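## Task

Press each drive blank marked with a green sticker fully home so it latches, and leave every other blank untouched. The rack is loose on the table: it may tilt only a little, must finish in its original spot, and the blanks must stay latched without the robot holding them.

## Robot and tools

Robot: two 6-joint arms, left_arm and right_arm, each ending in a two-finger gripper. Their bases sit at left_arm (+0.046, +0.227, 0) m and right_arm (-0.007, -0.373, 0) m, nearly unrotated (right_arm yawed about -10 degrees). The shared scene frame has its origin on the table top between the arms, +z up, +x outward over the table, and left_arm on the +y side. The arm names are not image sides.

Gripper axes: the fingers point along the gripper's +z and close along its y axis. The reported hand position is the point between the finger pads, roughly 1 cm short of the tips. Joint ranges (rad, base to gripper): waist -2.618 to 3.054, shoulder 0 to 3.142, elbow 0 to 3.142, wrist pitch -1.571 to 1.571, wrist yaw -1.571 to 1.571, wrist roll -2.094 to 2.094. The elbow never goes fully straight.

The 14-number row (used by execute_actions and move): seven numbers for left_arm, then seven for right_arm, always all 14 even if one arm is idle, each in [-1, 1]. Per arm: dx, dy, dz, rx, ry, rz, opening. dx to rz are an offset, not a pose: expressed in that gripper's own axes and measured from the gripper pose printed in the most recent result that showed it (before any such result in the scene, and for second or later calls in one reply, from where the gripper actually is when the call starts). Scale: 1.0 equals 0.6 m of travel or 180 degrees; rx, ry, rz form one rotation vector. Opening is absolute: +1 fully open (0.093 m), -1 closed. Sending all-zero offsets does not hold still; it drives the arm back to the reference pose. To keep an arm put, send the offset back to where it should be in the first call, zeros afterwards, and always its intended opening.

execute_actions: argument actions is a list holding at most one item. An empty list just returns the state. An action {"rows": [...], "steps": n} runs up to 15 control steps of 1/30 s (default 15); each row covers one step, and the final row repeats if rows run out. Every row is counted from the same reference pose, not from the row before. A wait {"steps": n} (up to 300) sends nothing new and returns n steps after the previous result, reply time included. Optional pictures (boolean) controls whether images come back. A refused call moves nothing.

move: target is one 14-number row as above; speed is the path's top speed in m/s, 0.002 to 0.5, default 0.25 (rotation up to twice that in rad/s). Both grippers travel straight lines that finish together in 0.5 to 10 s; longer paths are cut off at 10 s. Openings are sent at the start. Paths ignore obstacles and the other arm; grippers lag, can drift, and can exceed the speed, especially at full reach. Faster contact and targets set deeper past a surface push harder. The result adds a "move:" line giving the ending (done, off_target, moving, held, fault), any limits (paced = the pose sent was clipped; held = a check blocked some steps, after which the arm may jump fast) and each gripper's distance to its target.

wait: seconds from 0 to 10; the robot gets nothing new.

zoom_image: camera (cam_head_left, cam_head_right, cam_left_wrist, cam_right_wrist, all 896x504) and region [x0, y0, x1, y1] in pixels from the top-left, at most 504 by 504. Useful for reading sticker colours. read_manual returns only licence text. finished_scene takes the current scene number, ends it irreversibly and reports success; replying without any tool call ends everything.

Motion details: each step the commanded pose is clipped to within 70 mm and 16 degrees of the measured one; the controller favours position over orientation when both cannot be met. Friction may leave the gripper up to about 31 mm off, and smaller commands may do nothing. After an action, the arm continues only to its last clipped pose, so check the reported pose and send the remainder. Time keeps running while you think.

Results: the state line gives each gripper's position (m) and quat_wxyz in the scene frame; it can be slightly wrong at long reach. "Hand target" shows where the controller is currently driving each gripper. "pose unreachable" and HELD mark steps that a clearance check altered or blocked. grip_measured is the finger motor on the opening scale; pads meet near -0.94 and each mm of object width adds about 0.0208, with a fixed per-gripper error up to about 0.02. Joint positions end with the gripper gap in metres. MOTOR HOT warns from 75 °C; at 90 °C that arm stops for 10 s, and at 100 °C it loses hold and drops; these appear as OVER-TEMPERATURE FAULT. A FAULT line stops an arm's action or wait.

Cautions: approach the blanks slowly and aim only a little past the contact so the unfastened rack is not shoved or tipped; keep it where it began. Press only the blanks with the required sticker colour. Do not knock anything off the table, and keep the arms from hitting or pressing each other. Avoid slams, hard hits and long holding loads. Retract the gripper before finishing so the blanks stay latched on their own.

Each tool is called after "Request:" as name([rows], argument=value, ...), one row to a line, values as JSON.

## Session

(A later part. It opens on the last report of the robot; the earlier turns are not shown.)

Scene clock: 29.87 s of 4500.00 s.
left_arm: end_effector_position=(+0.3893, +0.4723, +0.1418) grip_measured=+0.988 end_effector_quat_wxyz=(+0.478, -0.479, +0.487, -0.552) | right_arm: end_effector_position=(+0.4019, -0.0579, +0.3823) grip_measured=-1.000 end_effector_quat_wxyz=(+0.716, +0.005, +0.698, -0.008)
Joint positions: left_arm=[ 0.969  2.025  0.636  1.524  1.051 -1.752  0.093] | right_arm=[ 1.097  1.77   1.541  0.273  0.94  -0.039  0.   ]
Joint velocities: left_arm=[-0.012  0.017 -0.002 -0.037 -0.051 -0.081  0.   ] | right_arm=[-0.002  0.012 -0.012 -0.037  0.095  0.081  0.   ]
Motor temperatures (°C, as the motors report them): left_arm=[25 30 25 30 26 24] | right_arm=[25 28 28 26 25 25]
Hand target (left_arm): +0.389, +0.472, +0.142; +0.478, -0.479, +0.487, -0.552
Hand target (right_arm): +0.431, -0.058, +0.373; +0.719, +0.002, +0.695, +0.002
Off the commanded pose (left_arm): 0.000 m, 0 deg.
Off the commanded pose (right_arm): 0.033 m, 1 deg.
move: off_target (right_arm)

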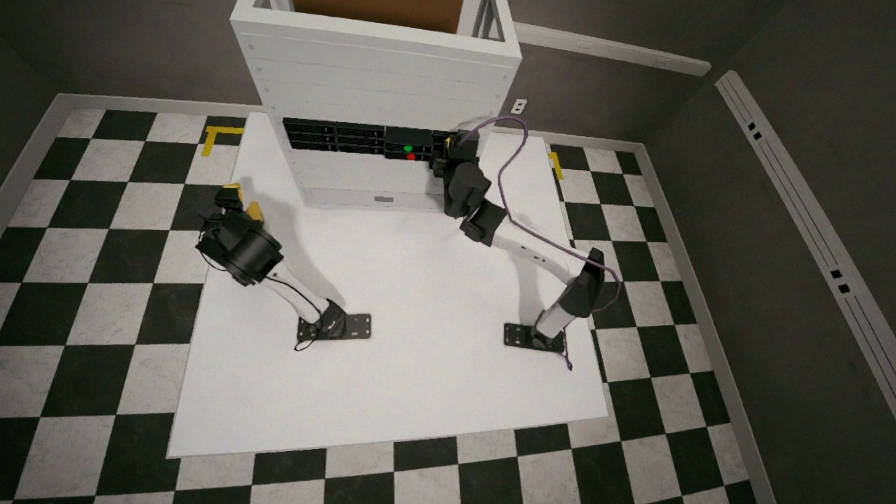

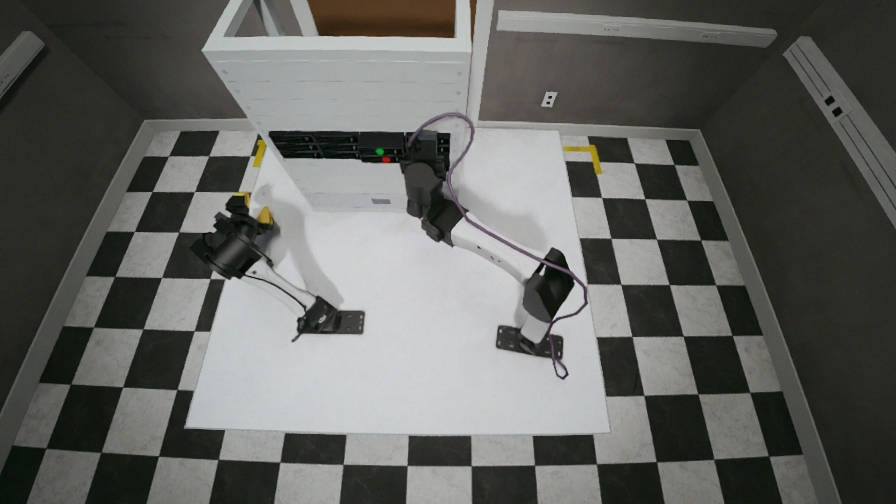

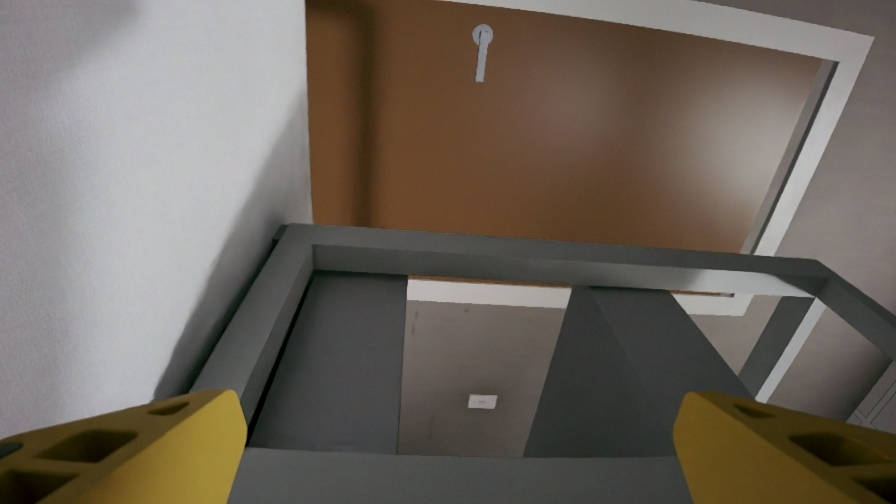

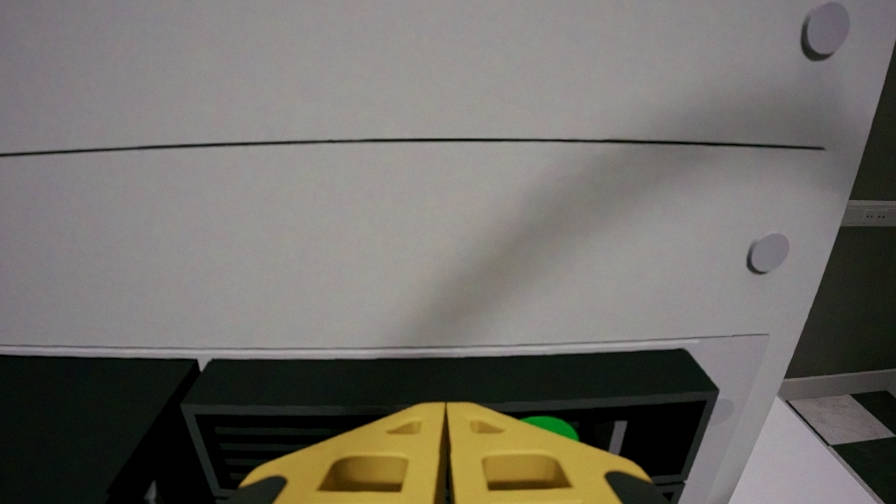

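Either the detent or the end stop. Push a bit harder.

Request:
move(target=[0,0,0,0,0,0,1,0.015,0,0.085,0,0,0,-1], speed=0.02)

Request:
move(target=[0,0,0,0,0,0,1,0,0,-0.13,0,0,0,-1], speed=0.1)

Request:
move(target=[0,0,0,0,0,0,1,0.115,0,0,0,0,0,-1], speed=0.1)

Scene clock: 35.70 s of 4500.00 s.
left_arm: end_effector_position=(+0.3893, +0.4723, +0.1418) grip_measured=+0.988 end_effector_quat_wxyz=(+0.478, -0.479, +0.487, -0.552) | right_arm: end_effector_position=(+0.4028, -0.0575, +0.3826) grip_measured=-1.000 end_effector_quat_wxyz=(+0.709, +0.001, +0.705, -0.021)
Joint positions: left_arm=[ 0.969  2.025  0.636  1.524  1.051 -1.752  0.093] | right_arm=[ 1.099  1.781  1.577  0.216  0.957 -0.039  0.   ]
Joint velocities: left_arm=[-0.002  0.002 -0.012  0.022  0.066 -0.051  0.001] | right_arm=[-0.002 -0.002 -0.007  0.037 -0.007  0.037  0.   ]
Motor temperatures (°C, as the motors report them): left_arm=[25 31 25 30 26 24] | right_arm=[26 28 30 27 25 25]
Hand target (left_arm): +0.389, +0.472, +0.142; +0.478, -0.479, +0.487, -0.552
Hand target (right_arm): +0.446, -0.066, +0.372; +0.715, +0.005, +0.699, -0.009
Off the commanded pose (left_arm): 0.000 m, 0 deg.
Off the commanded pose (right_arm): 0.051 m, 2 deg.
After step 90, 0.03 s passed at rest.
move: off_target (right_arm)

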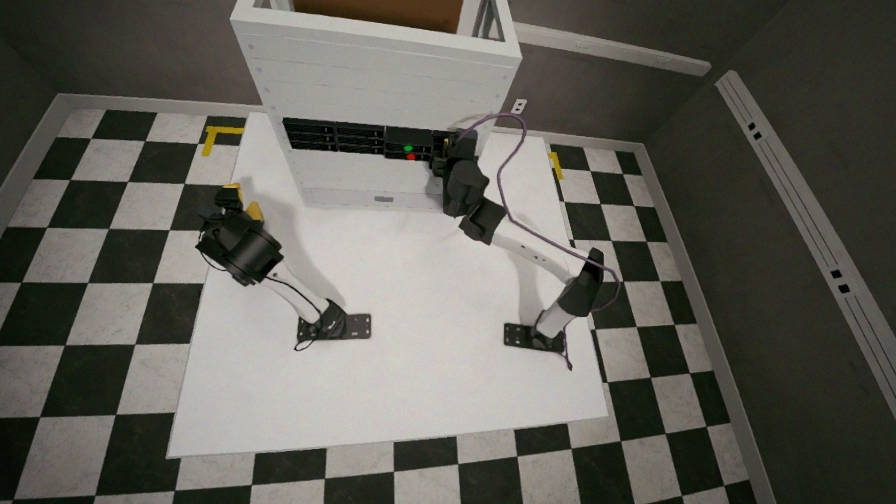

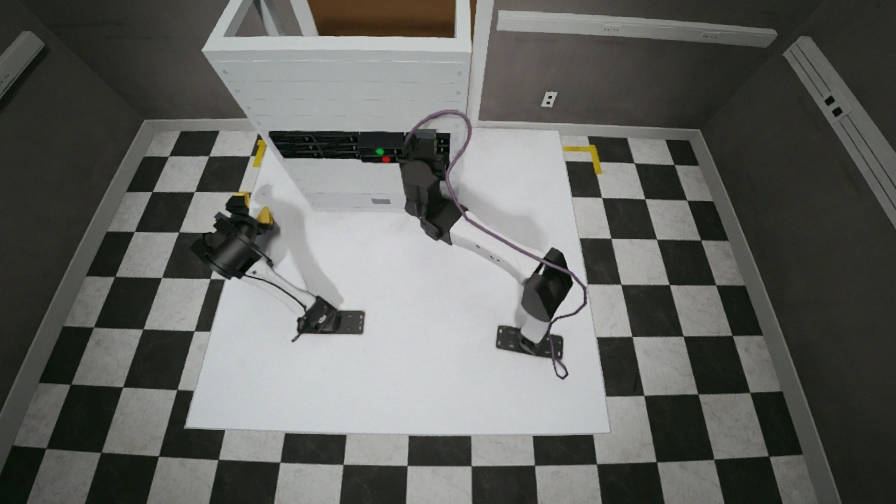

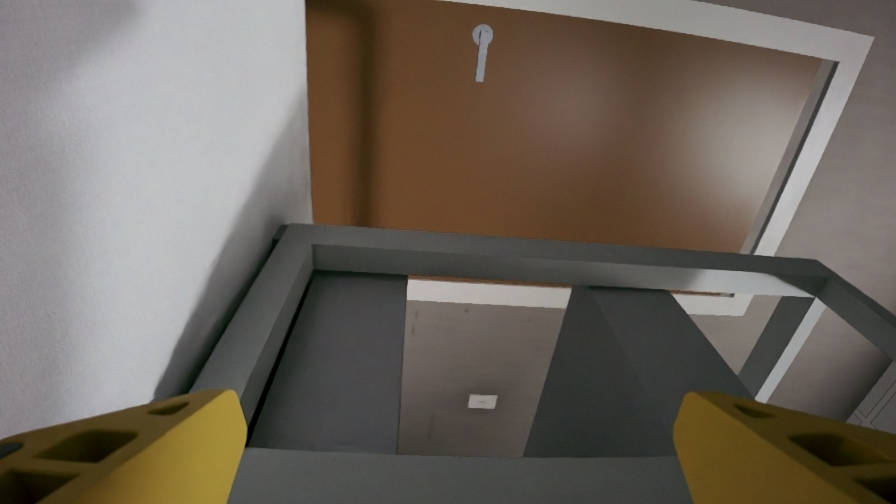

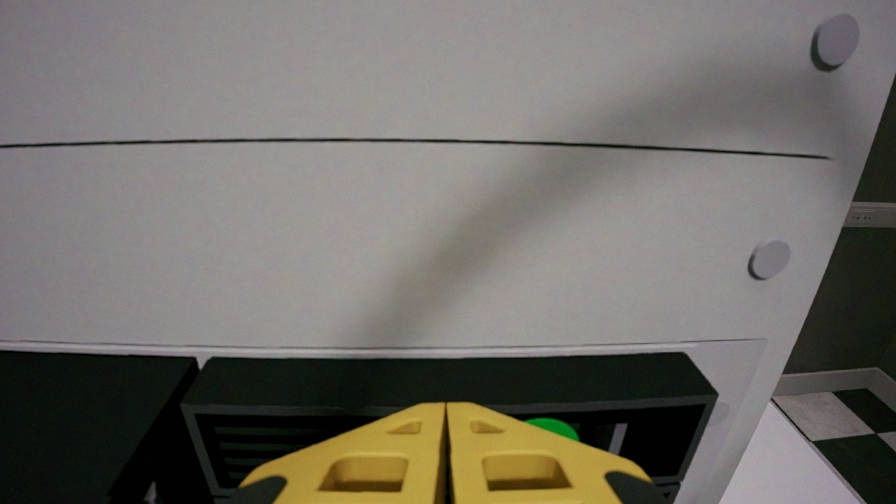

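Scene clock: 36.90 s of 4500.00 s.
left_arm: end_effector_position=(+0.3893, +0.4723, +0.1418) grip_measured=+0.988 end_effector_quat_wxyz=(+0.478, -0.479, +0.487, -0.552) | right_arm: end_effector_position=(+0.3287, -0.0512, +0.3837) grip_measured=-1.000 end_effector_quat_wxyz=(+0.710, +0.003, +0.704, -0.018)
Joint positions: left_arm=[ 0.969  2.025  0.636  1.524  1.051 -1.752  0.093] | right_arm=[ 1.271  1.649  1.426  0.241  1.127 -0.039  0.   ]
Joint velocities: left_arm=[-0.002 -0.012  0.032 -0.051 -0.022  0.022 -0.001] | right_arm=[ 0.002  0.012 -0.002 -0.022  0.022  0.007  0.   ]
Motor temperatures (°C, as the motors report them): left_arm=[25 31 25 30 26 24] | right_arm=[26 29 30 27 25 25]
Hand target (left_arm): +0.389, +0.472, +0.142; +0.478, -0.479, +0.487, -0.552
Hand target (right_arm): +0.324, -0.054, +0.382; +0.710, +0.000, +0.704, -0.022
Off the commanded pose (left_arm): 0.000 m, 0 deg.
Off the commanded pose (right_arm): 0.006 m, 0 deg.
move: done

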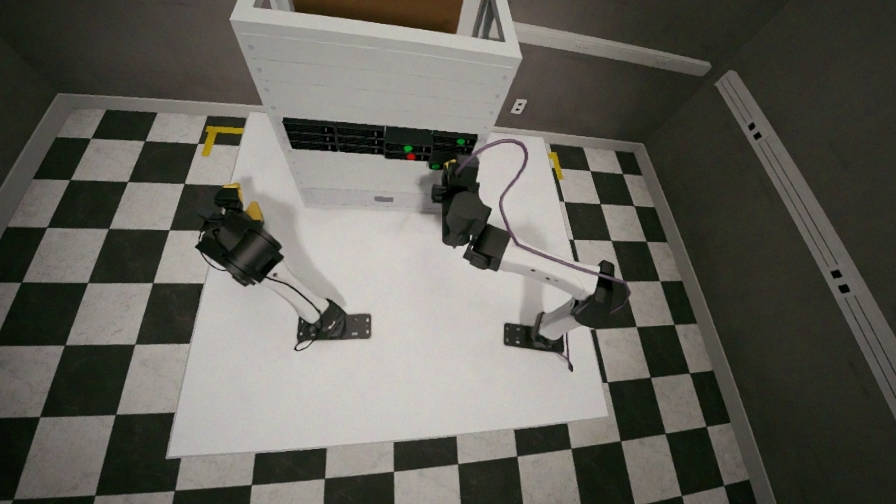

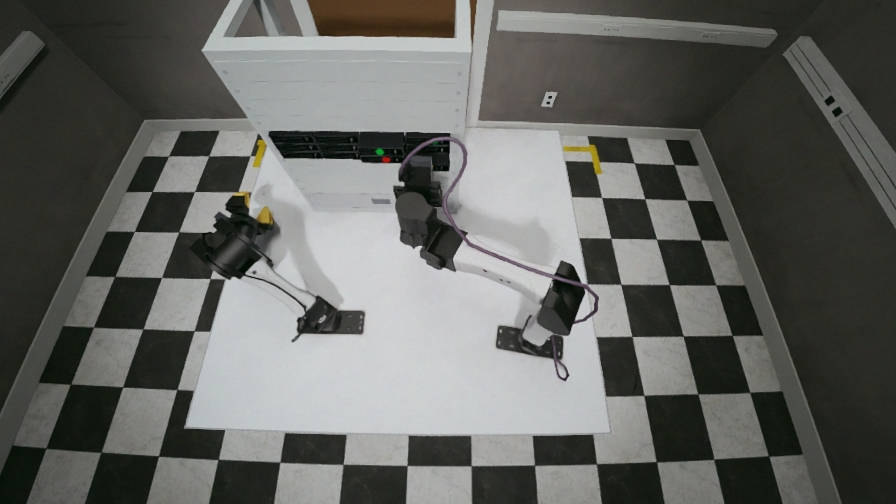

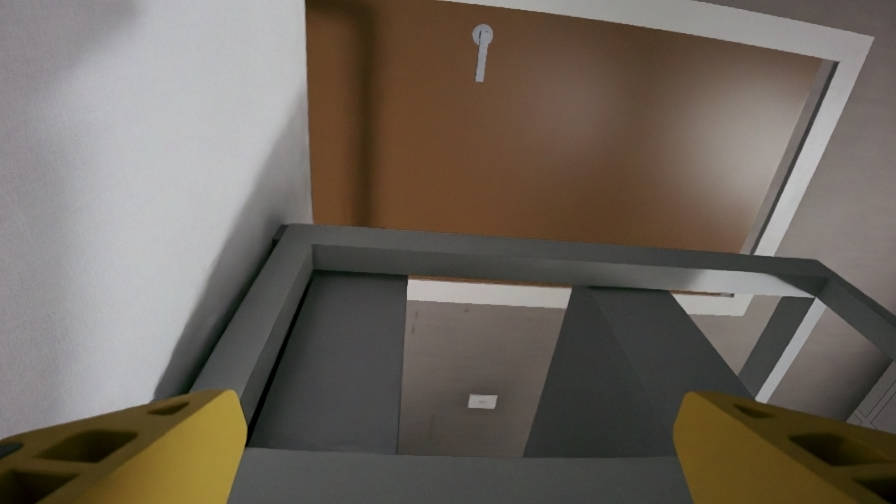

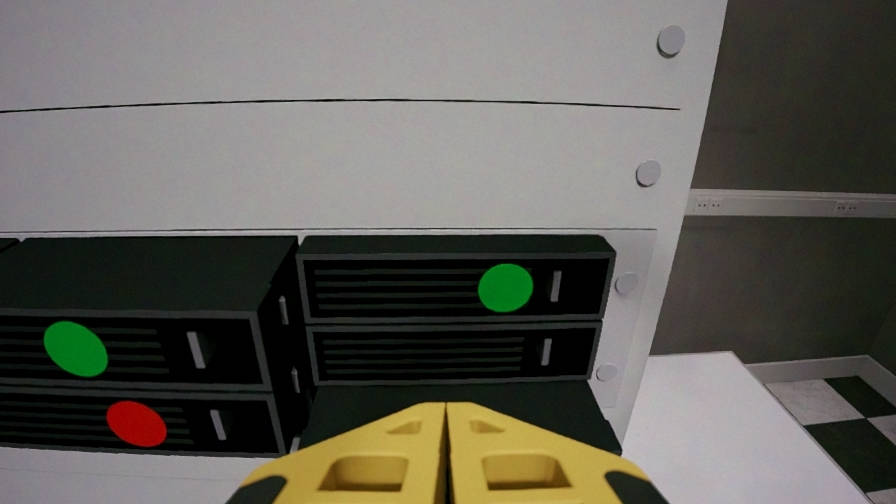

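Scene clock: 38.20 s of 4500.00 s.
left_arm: end_effector_position=(+0.3893, +0.4723, +0.1418) grip_measured=+0.988 end_effector_quat_wxyz=(+0.478, -0.479, +0.487, -0.552) | right_arm: end_effector_position=(+0.3260, -0.0564, +0.3304) grip_measured=-1.000 end_effector_quat_wxyz=(+0.715, +0.014, +0.699, -0.007)
Joint positions: left_arm=[ 0.969  2.025  0.636  1.524  1.051 -1.752  0.093] | right_arm=[ 1.271  1.649  1.195  0.505  1.127 -0.034  0.   ]
Joint velocities: left_arm=[ 0.007 -0.002 -0.017  0.022  0.007  0.007  0.001] | right_arm=[-0.012 -0.012  0.012  0.022 -0.022  0.022  0.   ]
Motor temperatures (°C, as the motors report them): left_arm=[25 31 25 30 26 24] | right_arm=[26 29 30 28 25 25]
Hand target (left_arm): +0.389, +0.472, +0.142; +0.478, -0.479, +0.487, -0.552
Hand target (right_arm): +0.328, -0.055, +0.315; +0.709, +0.003, +0.704, -0.018
Off the commanded pose (left_arm): 0.000 m, 0 deg.
Off the commanded pose (right_arm): 0.016 m, 2 deg.
move: off_target (right_arm)

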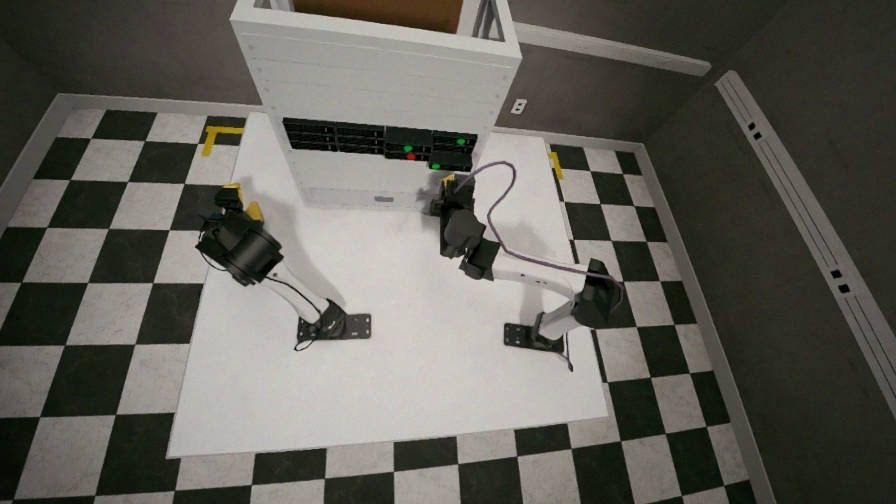

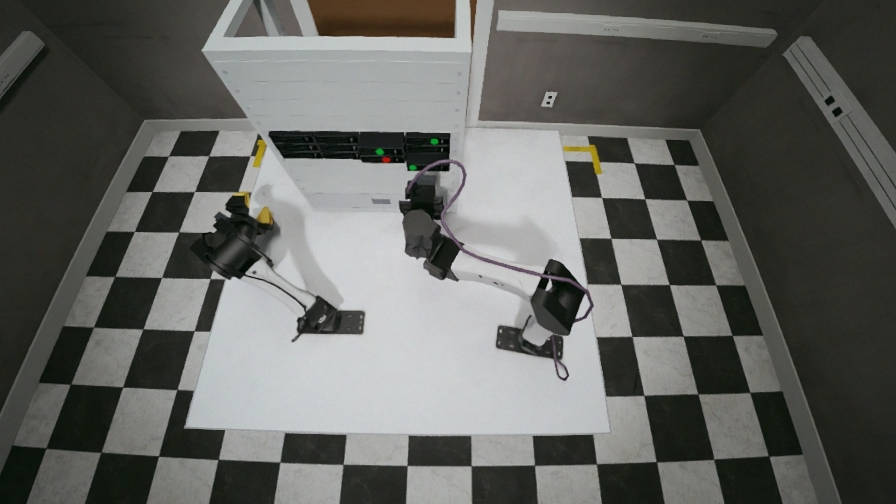

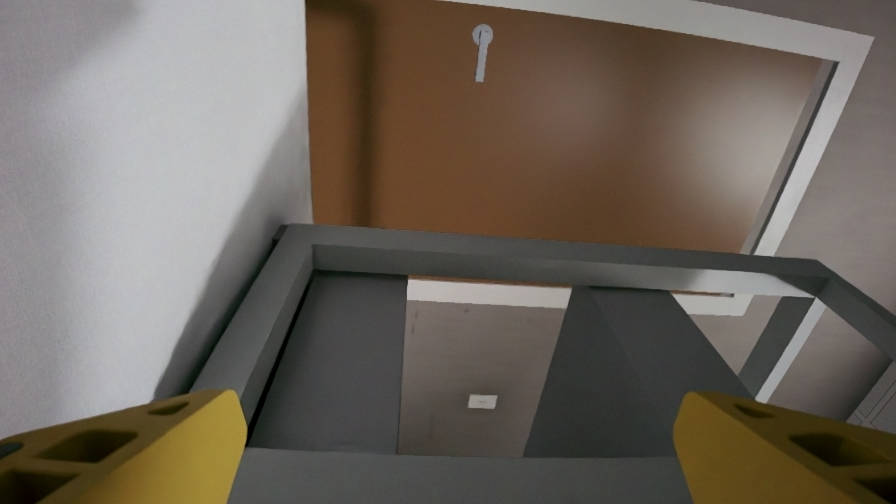

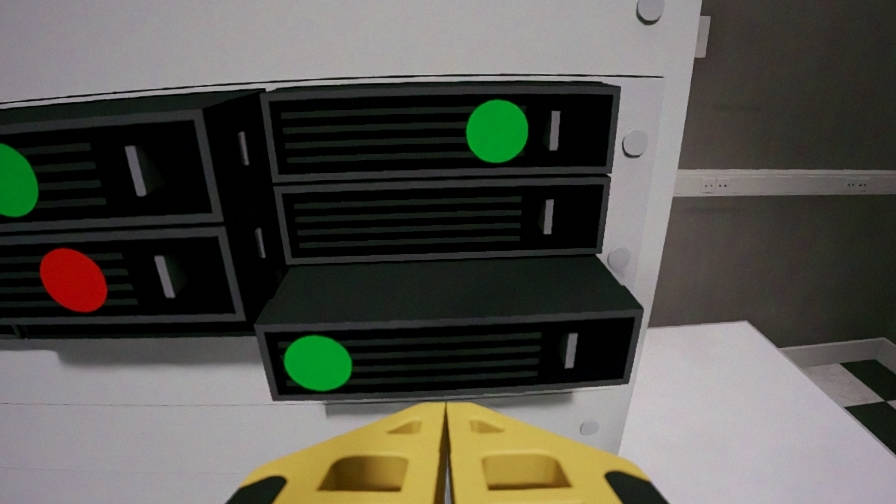

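Request:
move(target=[0,0,0,0,0,0,1,0.04,0,0.035,0,0,0,-1], speed=0.05)

Request:
move(target=[0,0,0,0,0,0,1,0.015,0,0.165,0,0,0,-1], speed=0.025)

Request:
move(target=[0,0,0,0,0,0,1,0,0,-0.13,0,0,0,-1], speed=0.1)

Request:
move(target=[0,0,0,0,0,0,1,-0.105,0.17,0,0,0.11,0,-1], speed=0.15)

Scene clock: 41.37 s of 4500.00 s.
left_arm: end_effector_position=(+0.3893, +0.4723, +0.1418) grip_measured=+0.988 end_effector_quat_wxyz=(+0.478, -0.479, +0.487, -0.552) | right_arm: end_effector_position=(+0.3427, -0.0580, +0.3216) grip_measured=-1.000 end_effector_quat_wxyz=(+0.719, +0.020, +0.695, +0.001)
Joint positions: left_arm=[ 0.969  2.025  0.636  1.524  1.051 -1.752  0.093] | right_arm=[ 1.228  1.684  1.182  0.575  1.082 -0.034  0.   ]
Joint velocities: left_arm=[-0.002 -0.012 -0.007  0.022  0.051  0.022 -0.001] | right_arm=[-0.012 -0.017 -0.022 -0.007 -0.051  0.022  0.   ]
Motor temperatures (°C, as the motors report them): left_arm=[25 32 26 31 26 24] | right_arm=[26 29 29 28 25 25]
Hand target (left_arm): +0.389, +0.472, +0.142; +0.478, -0.479, +0.487, -0.552
Hand target (right_arm): +0.347, -0.058, +0.307; +0.714, +0.014, +0.700, -0.007
Off the commanded pose (left_arm): 0.000 m, 0 deg.
Off the commanded pose (right_arm): 0.016 m, 1 deg.
move: off_target (right_arm)

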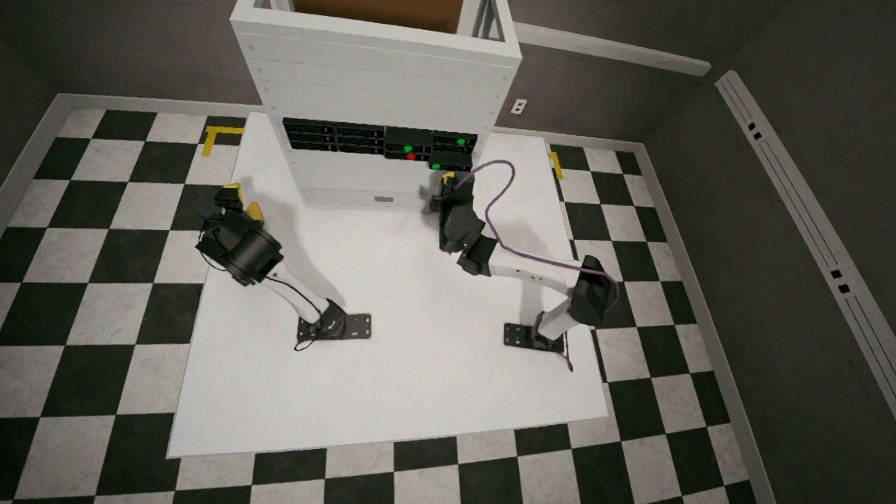

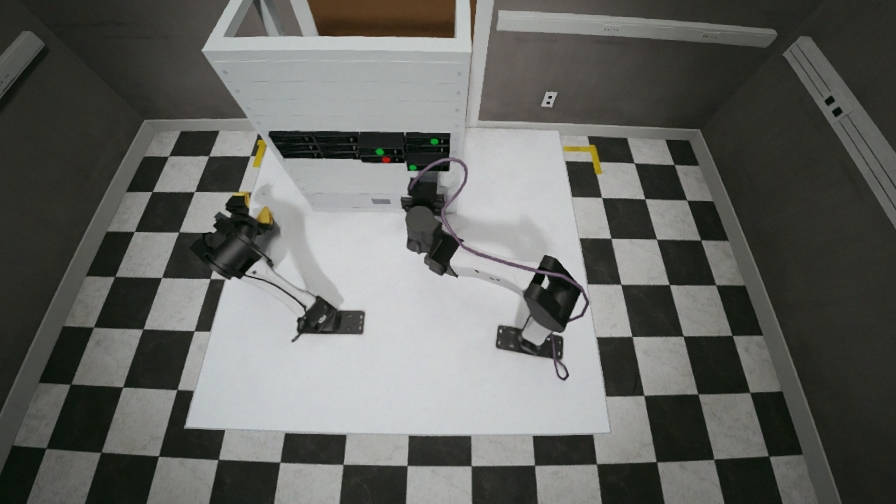

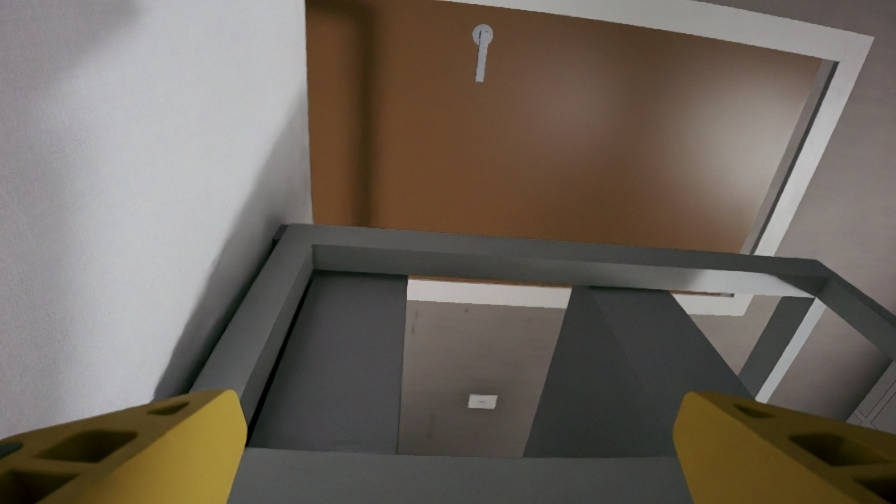

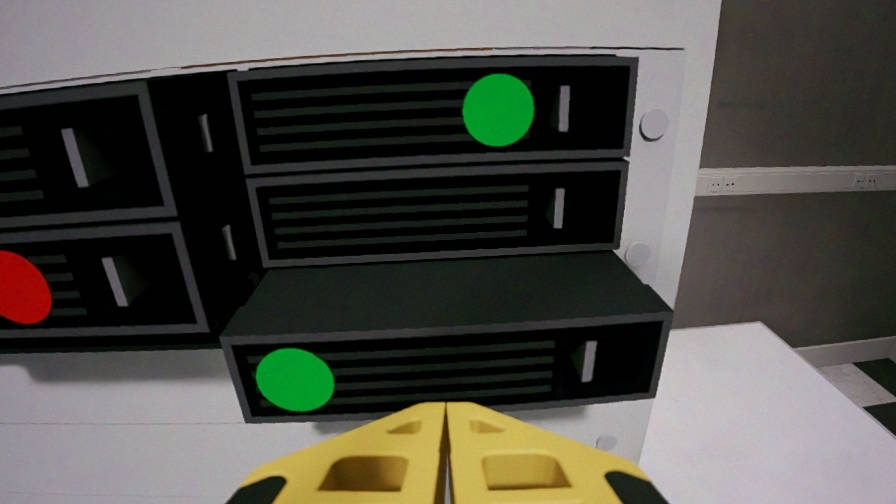

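Scene clock: 45.57 s of 4500.00 s.
left_arm: end_effector_position=(+0.3893, +0.4723, +0.1418) grip_measured=+0.988 end_effector_quat_wxyz=(+0.478, -0.479, +0.487, -0.552) | right_arm: end_effector_position=(+0.4021, -0.0628, +0.3254) grip_measured=-1.000 end_effector_quat_wxyz=(+0.718, +0.031, +0.695, -0.010)
Joint positions: left_arm=[ 0.969  2.025  0.636  1.524  1.051 -1.752  0.093] | right_arm=[ 1.099  1.801  1.344  0.513  0.984 -0.016  0.   ]
Joint velocities: left_arm=[-0.017 -0.007 -0.007 -0.066  0.051 -0.007  0.   ] | right_arm=[-0.002 -0.022  0.002 -0.037  0.051  0.051  0.   ]
Motor temperatures (°C, as the motors report them): left_arm=[25 32 26 31 26 24] | right_arm=[26 29 30 28 25 25]
Hand target (left_arm): +0.389, +0.472, +0.142; +0.478, -0.479, +0.487, -0.552
Hand target (right_arm): +0.437, -0.066, +0.314; +0.718, +0.022, +0.696, +0.001
Off the commanded pose (left_arm): 0.000 m, 0 deg.
Off the commanded pose (right_arm): 0.041 m, 2 deg.
move: off_target (right_arm)

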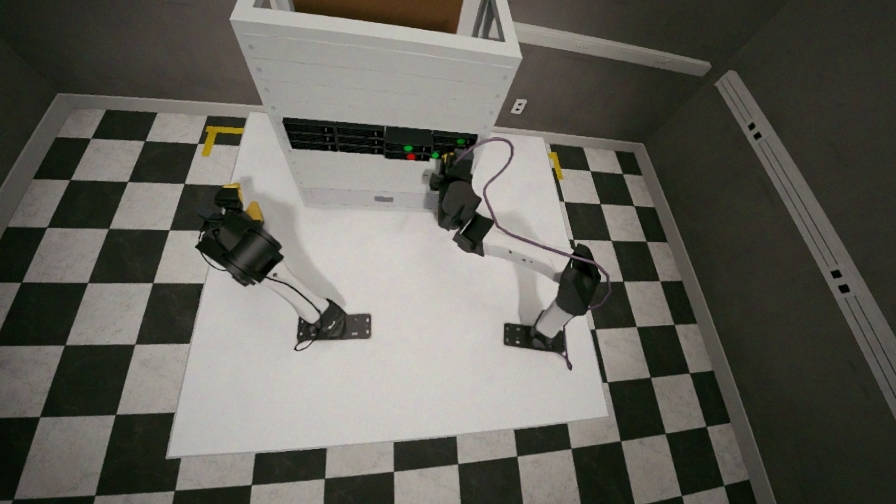

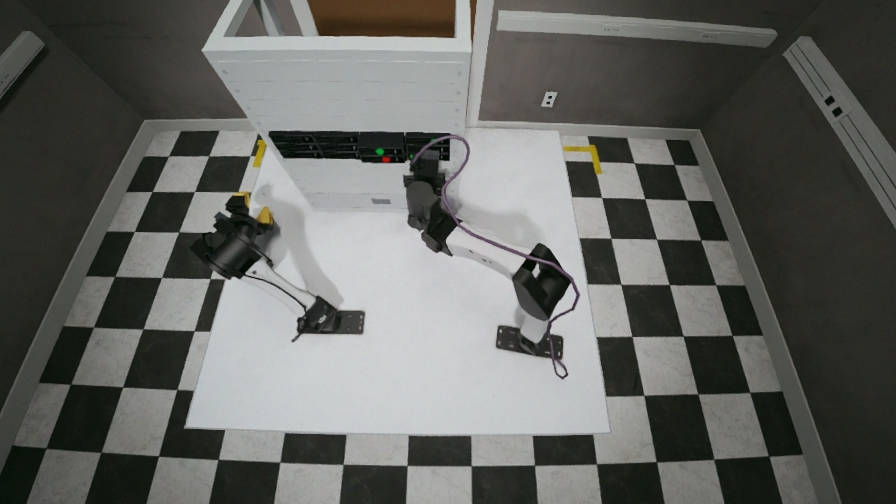

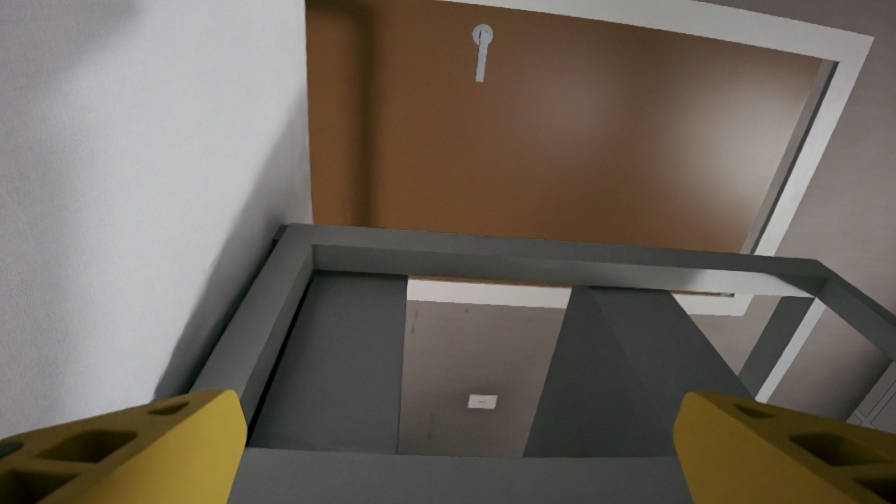

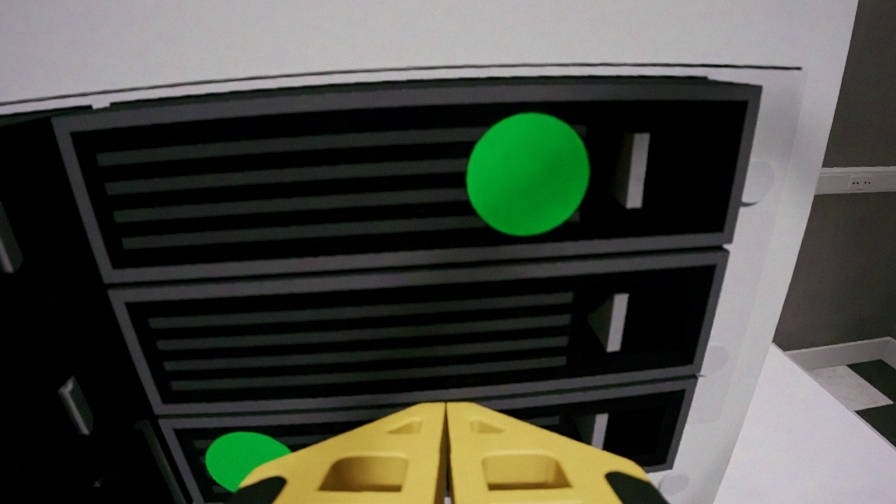

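Scene clock: 46.77 s of 4500.00 s.
left_arm: end_effector_position=(+0.3893, +0.4723, +0.1418) grip_measured=+0.988 end_effector_quat_wxyz=(+0.478, -0.479, +0.487, -0.552) | right_arm: end_effector_position=(+0.3286, -0.0540, +0.3243) grip_measured=-1.000 end_effector_quat_wxyz=(+0.718, +0.034, +0.695, -0.007)
Joint positions: left_arm=[ 0.969  2.025  0.636  1.524  1.051 -1.752  0.093] | right_arm=[ 1.273  1.687  1.195  0.571  1.156 -0.033  0.   ]
Joint velocities: left_arm=[-0.012 -0.012 -0.007  0.022 -0.066 -0.051  0.   ] | right_arm=[ 0.007  0.012 -0.002  0.037 -0.022 -0.007  0.   ]
Motor temperatures (°C, as the motors report them): left_arm=[25 32 26 31 26 24] | right_arm=[26 29 30 28 25 25]
Hand target (left_arm): +0.389, +0.472, +0.142; +0.478, -0.479, +0.487, -0.552
Hand target (right_arm): +0.324, -0.057, +0.323; +0.718, +0.031, +0.695, -0.011
Off the commanded pose (left_arm): 0.000 m, 0 deg.
Off the commanded pose (right_arm): 0.006 m, 1 deg.
move: done

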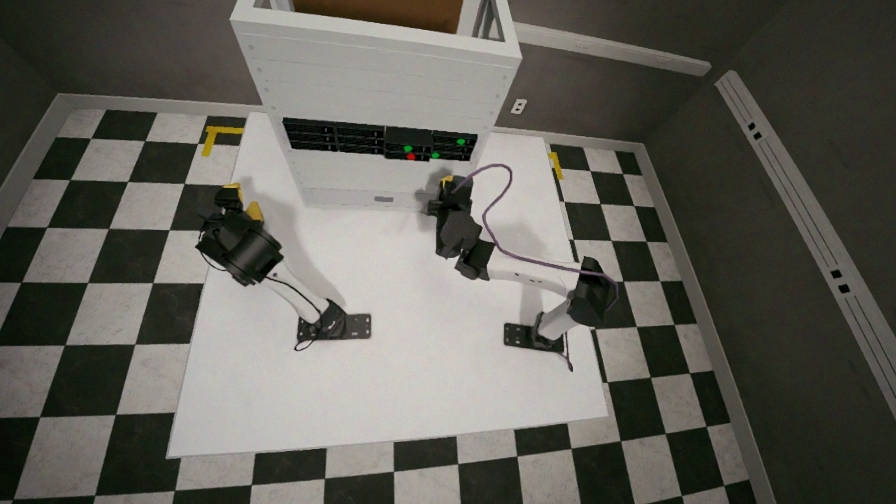

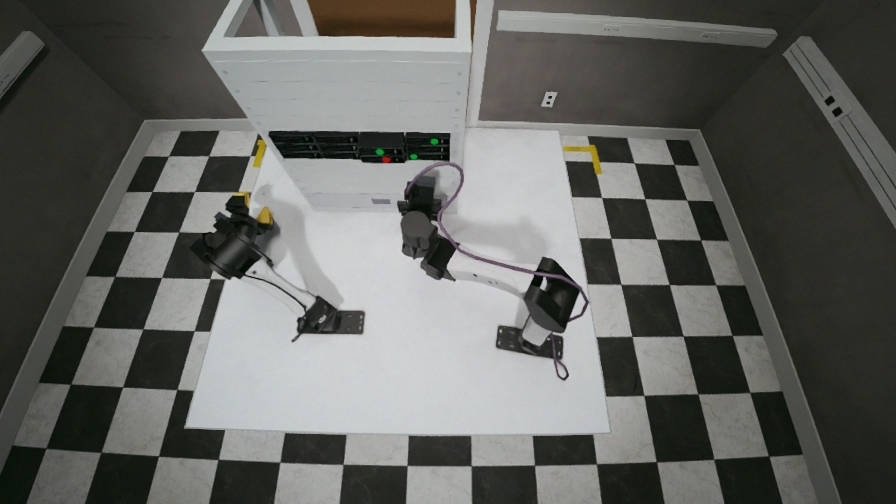

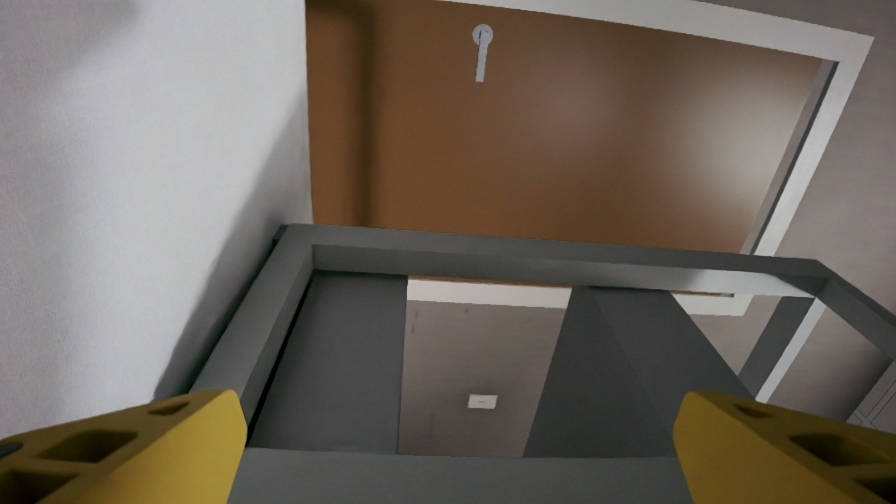

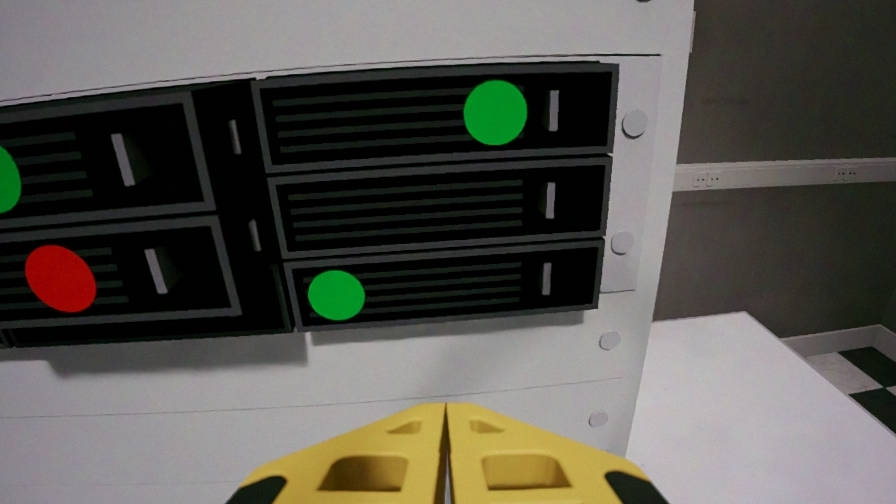

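Scene clock: 48.97 s of 4500.00 s.
left_arm: end_effector_position=(+0.3893, +0.4723, +0.1418) grip_measured=+0.988 end_effector_quat_wxyz=(+0.478, -0.479, +0.487, -0.552) | right_arm: end_effector_position=(+0.3357, +0.0414, +0.4001) grip_measured=-1.000 end_effector_quat_wxyz=(+0.621, +0.027, +0.783, +0.022)
Joint positions: left_arm=[ 0.969  2.025  0.636  1.524  1.051 -1.752  0.093] | right_arm=[ 1.337  2.329  2.833 -1.037  1.105  0.555  0.   ]
Joint velocities: left_arm=[ 0.017 -0.002 -0.027 -0.007 -0.022 -0.037  0.   ] | right_arm=[ 0.002  0.002  0.007 -0.037 -0.051  0.007  0.   ]
Motor temperatures (°C, as the motors report them): left_arm=[25 32 26 31 26 24] | right_arm=[26 29 30 28 25 25]
Hand target (left_arm): +0.389, +0.472, +0.142; +0.478, -0.479, +0.487, -0.552
Hand target (right_arm): +0.334, +0.049, +0.390; +0.615, +0.019, +0.788, +0.020
Off the commanded pose (left_arm): 0.000 m, 0 deg.
Off the commanded pose (right_arm): 0.010 m, 5 deg.
elbow stopped short (right arm): the move would have taken joint 3 (elbow) straighter than the controller allows; a more bent joint 3 avoids this.
move: off_target (right_arm)

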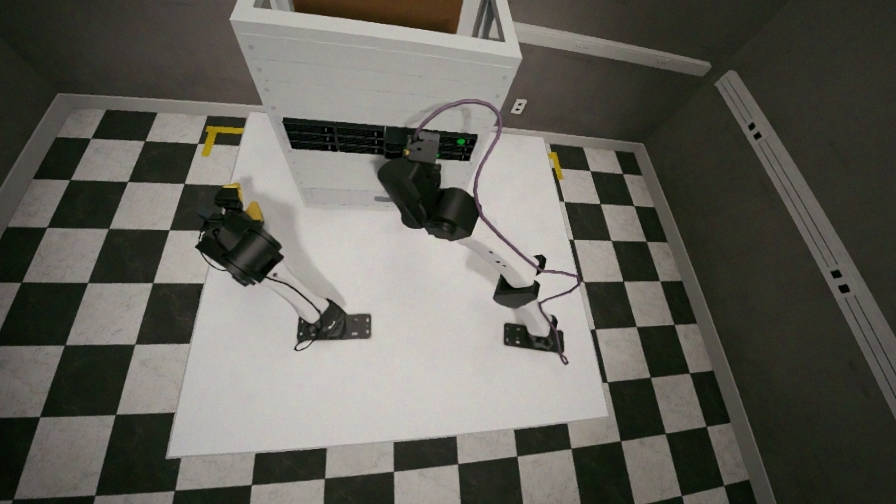

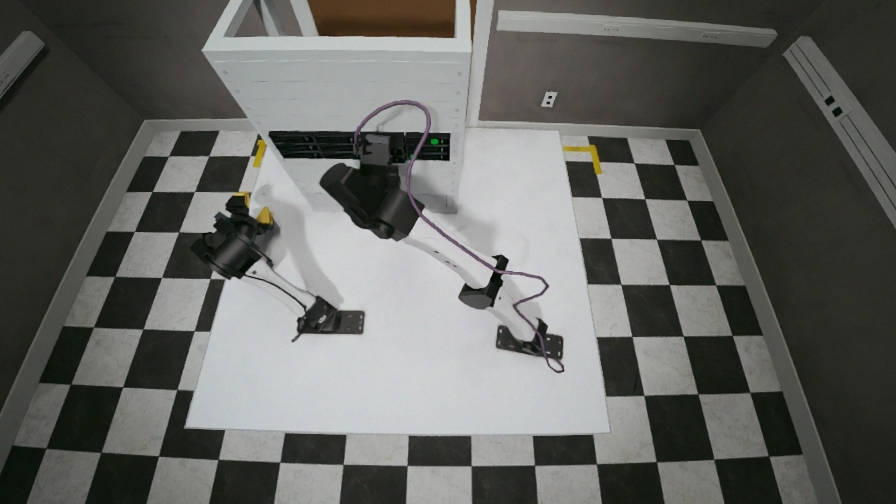

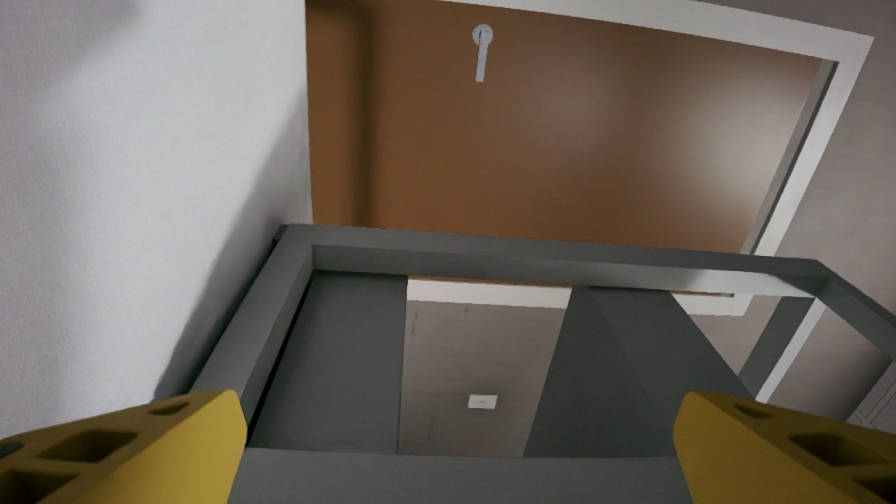

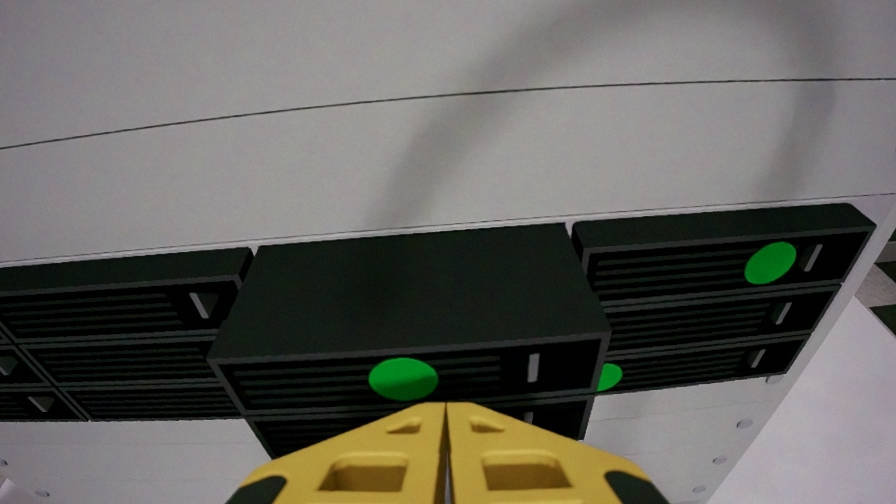

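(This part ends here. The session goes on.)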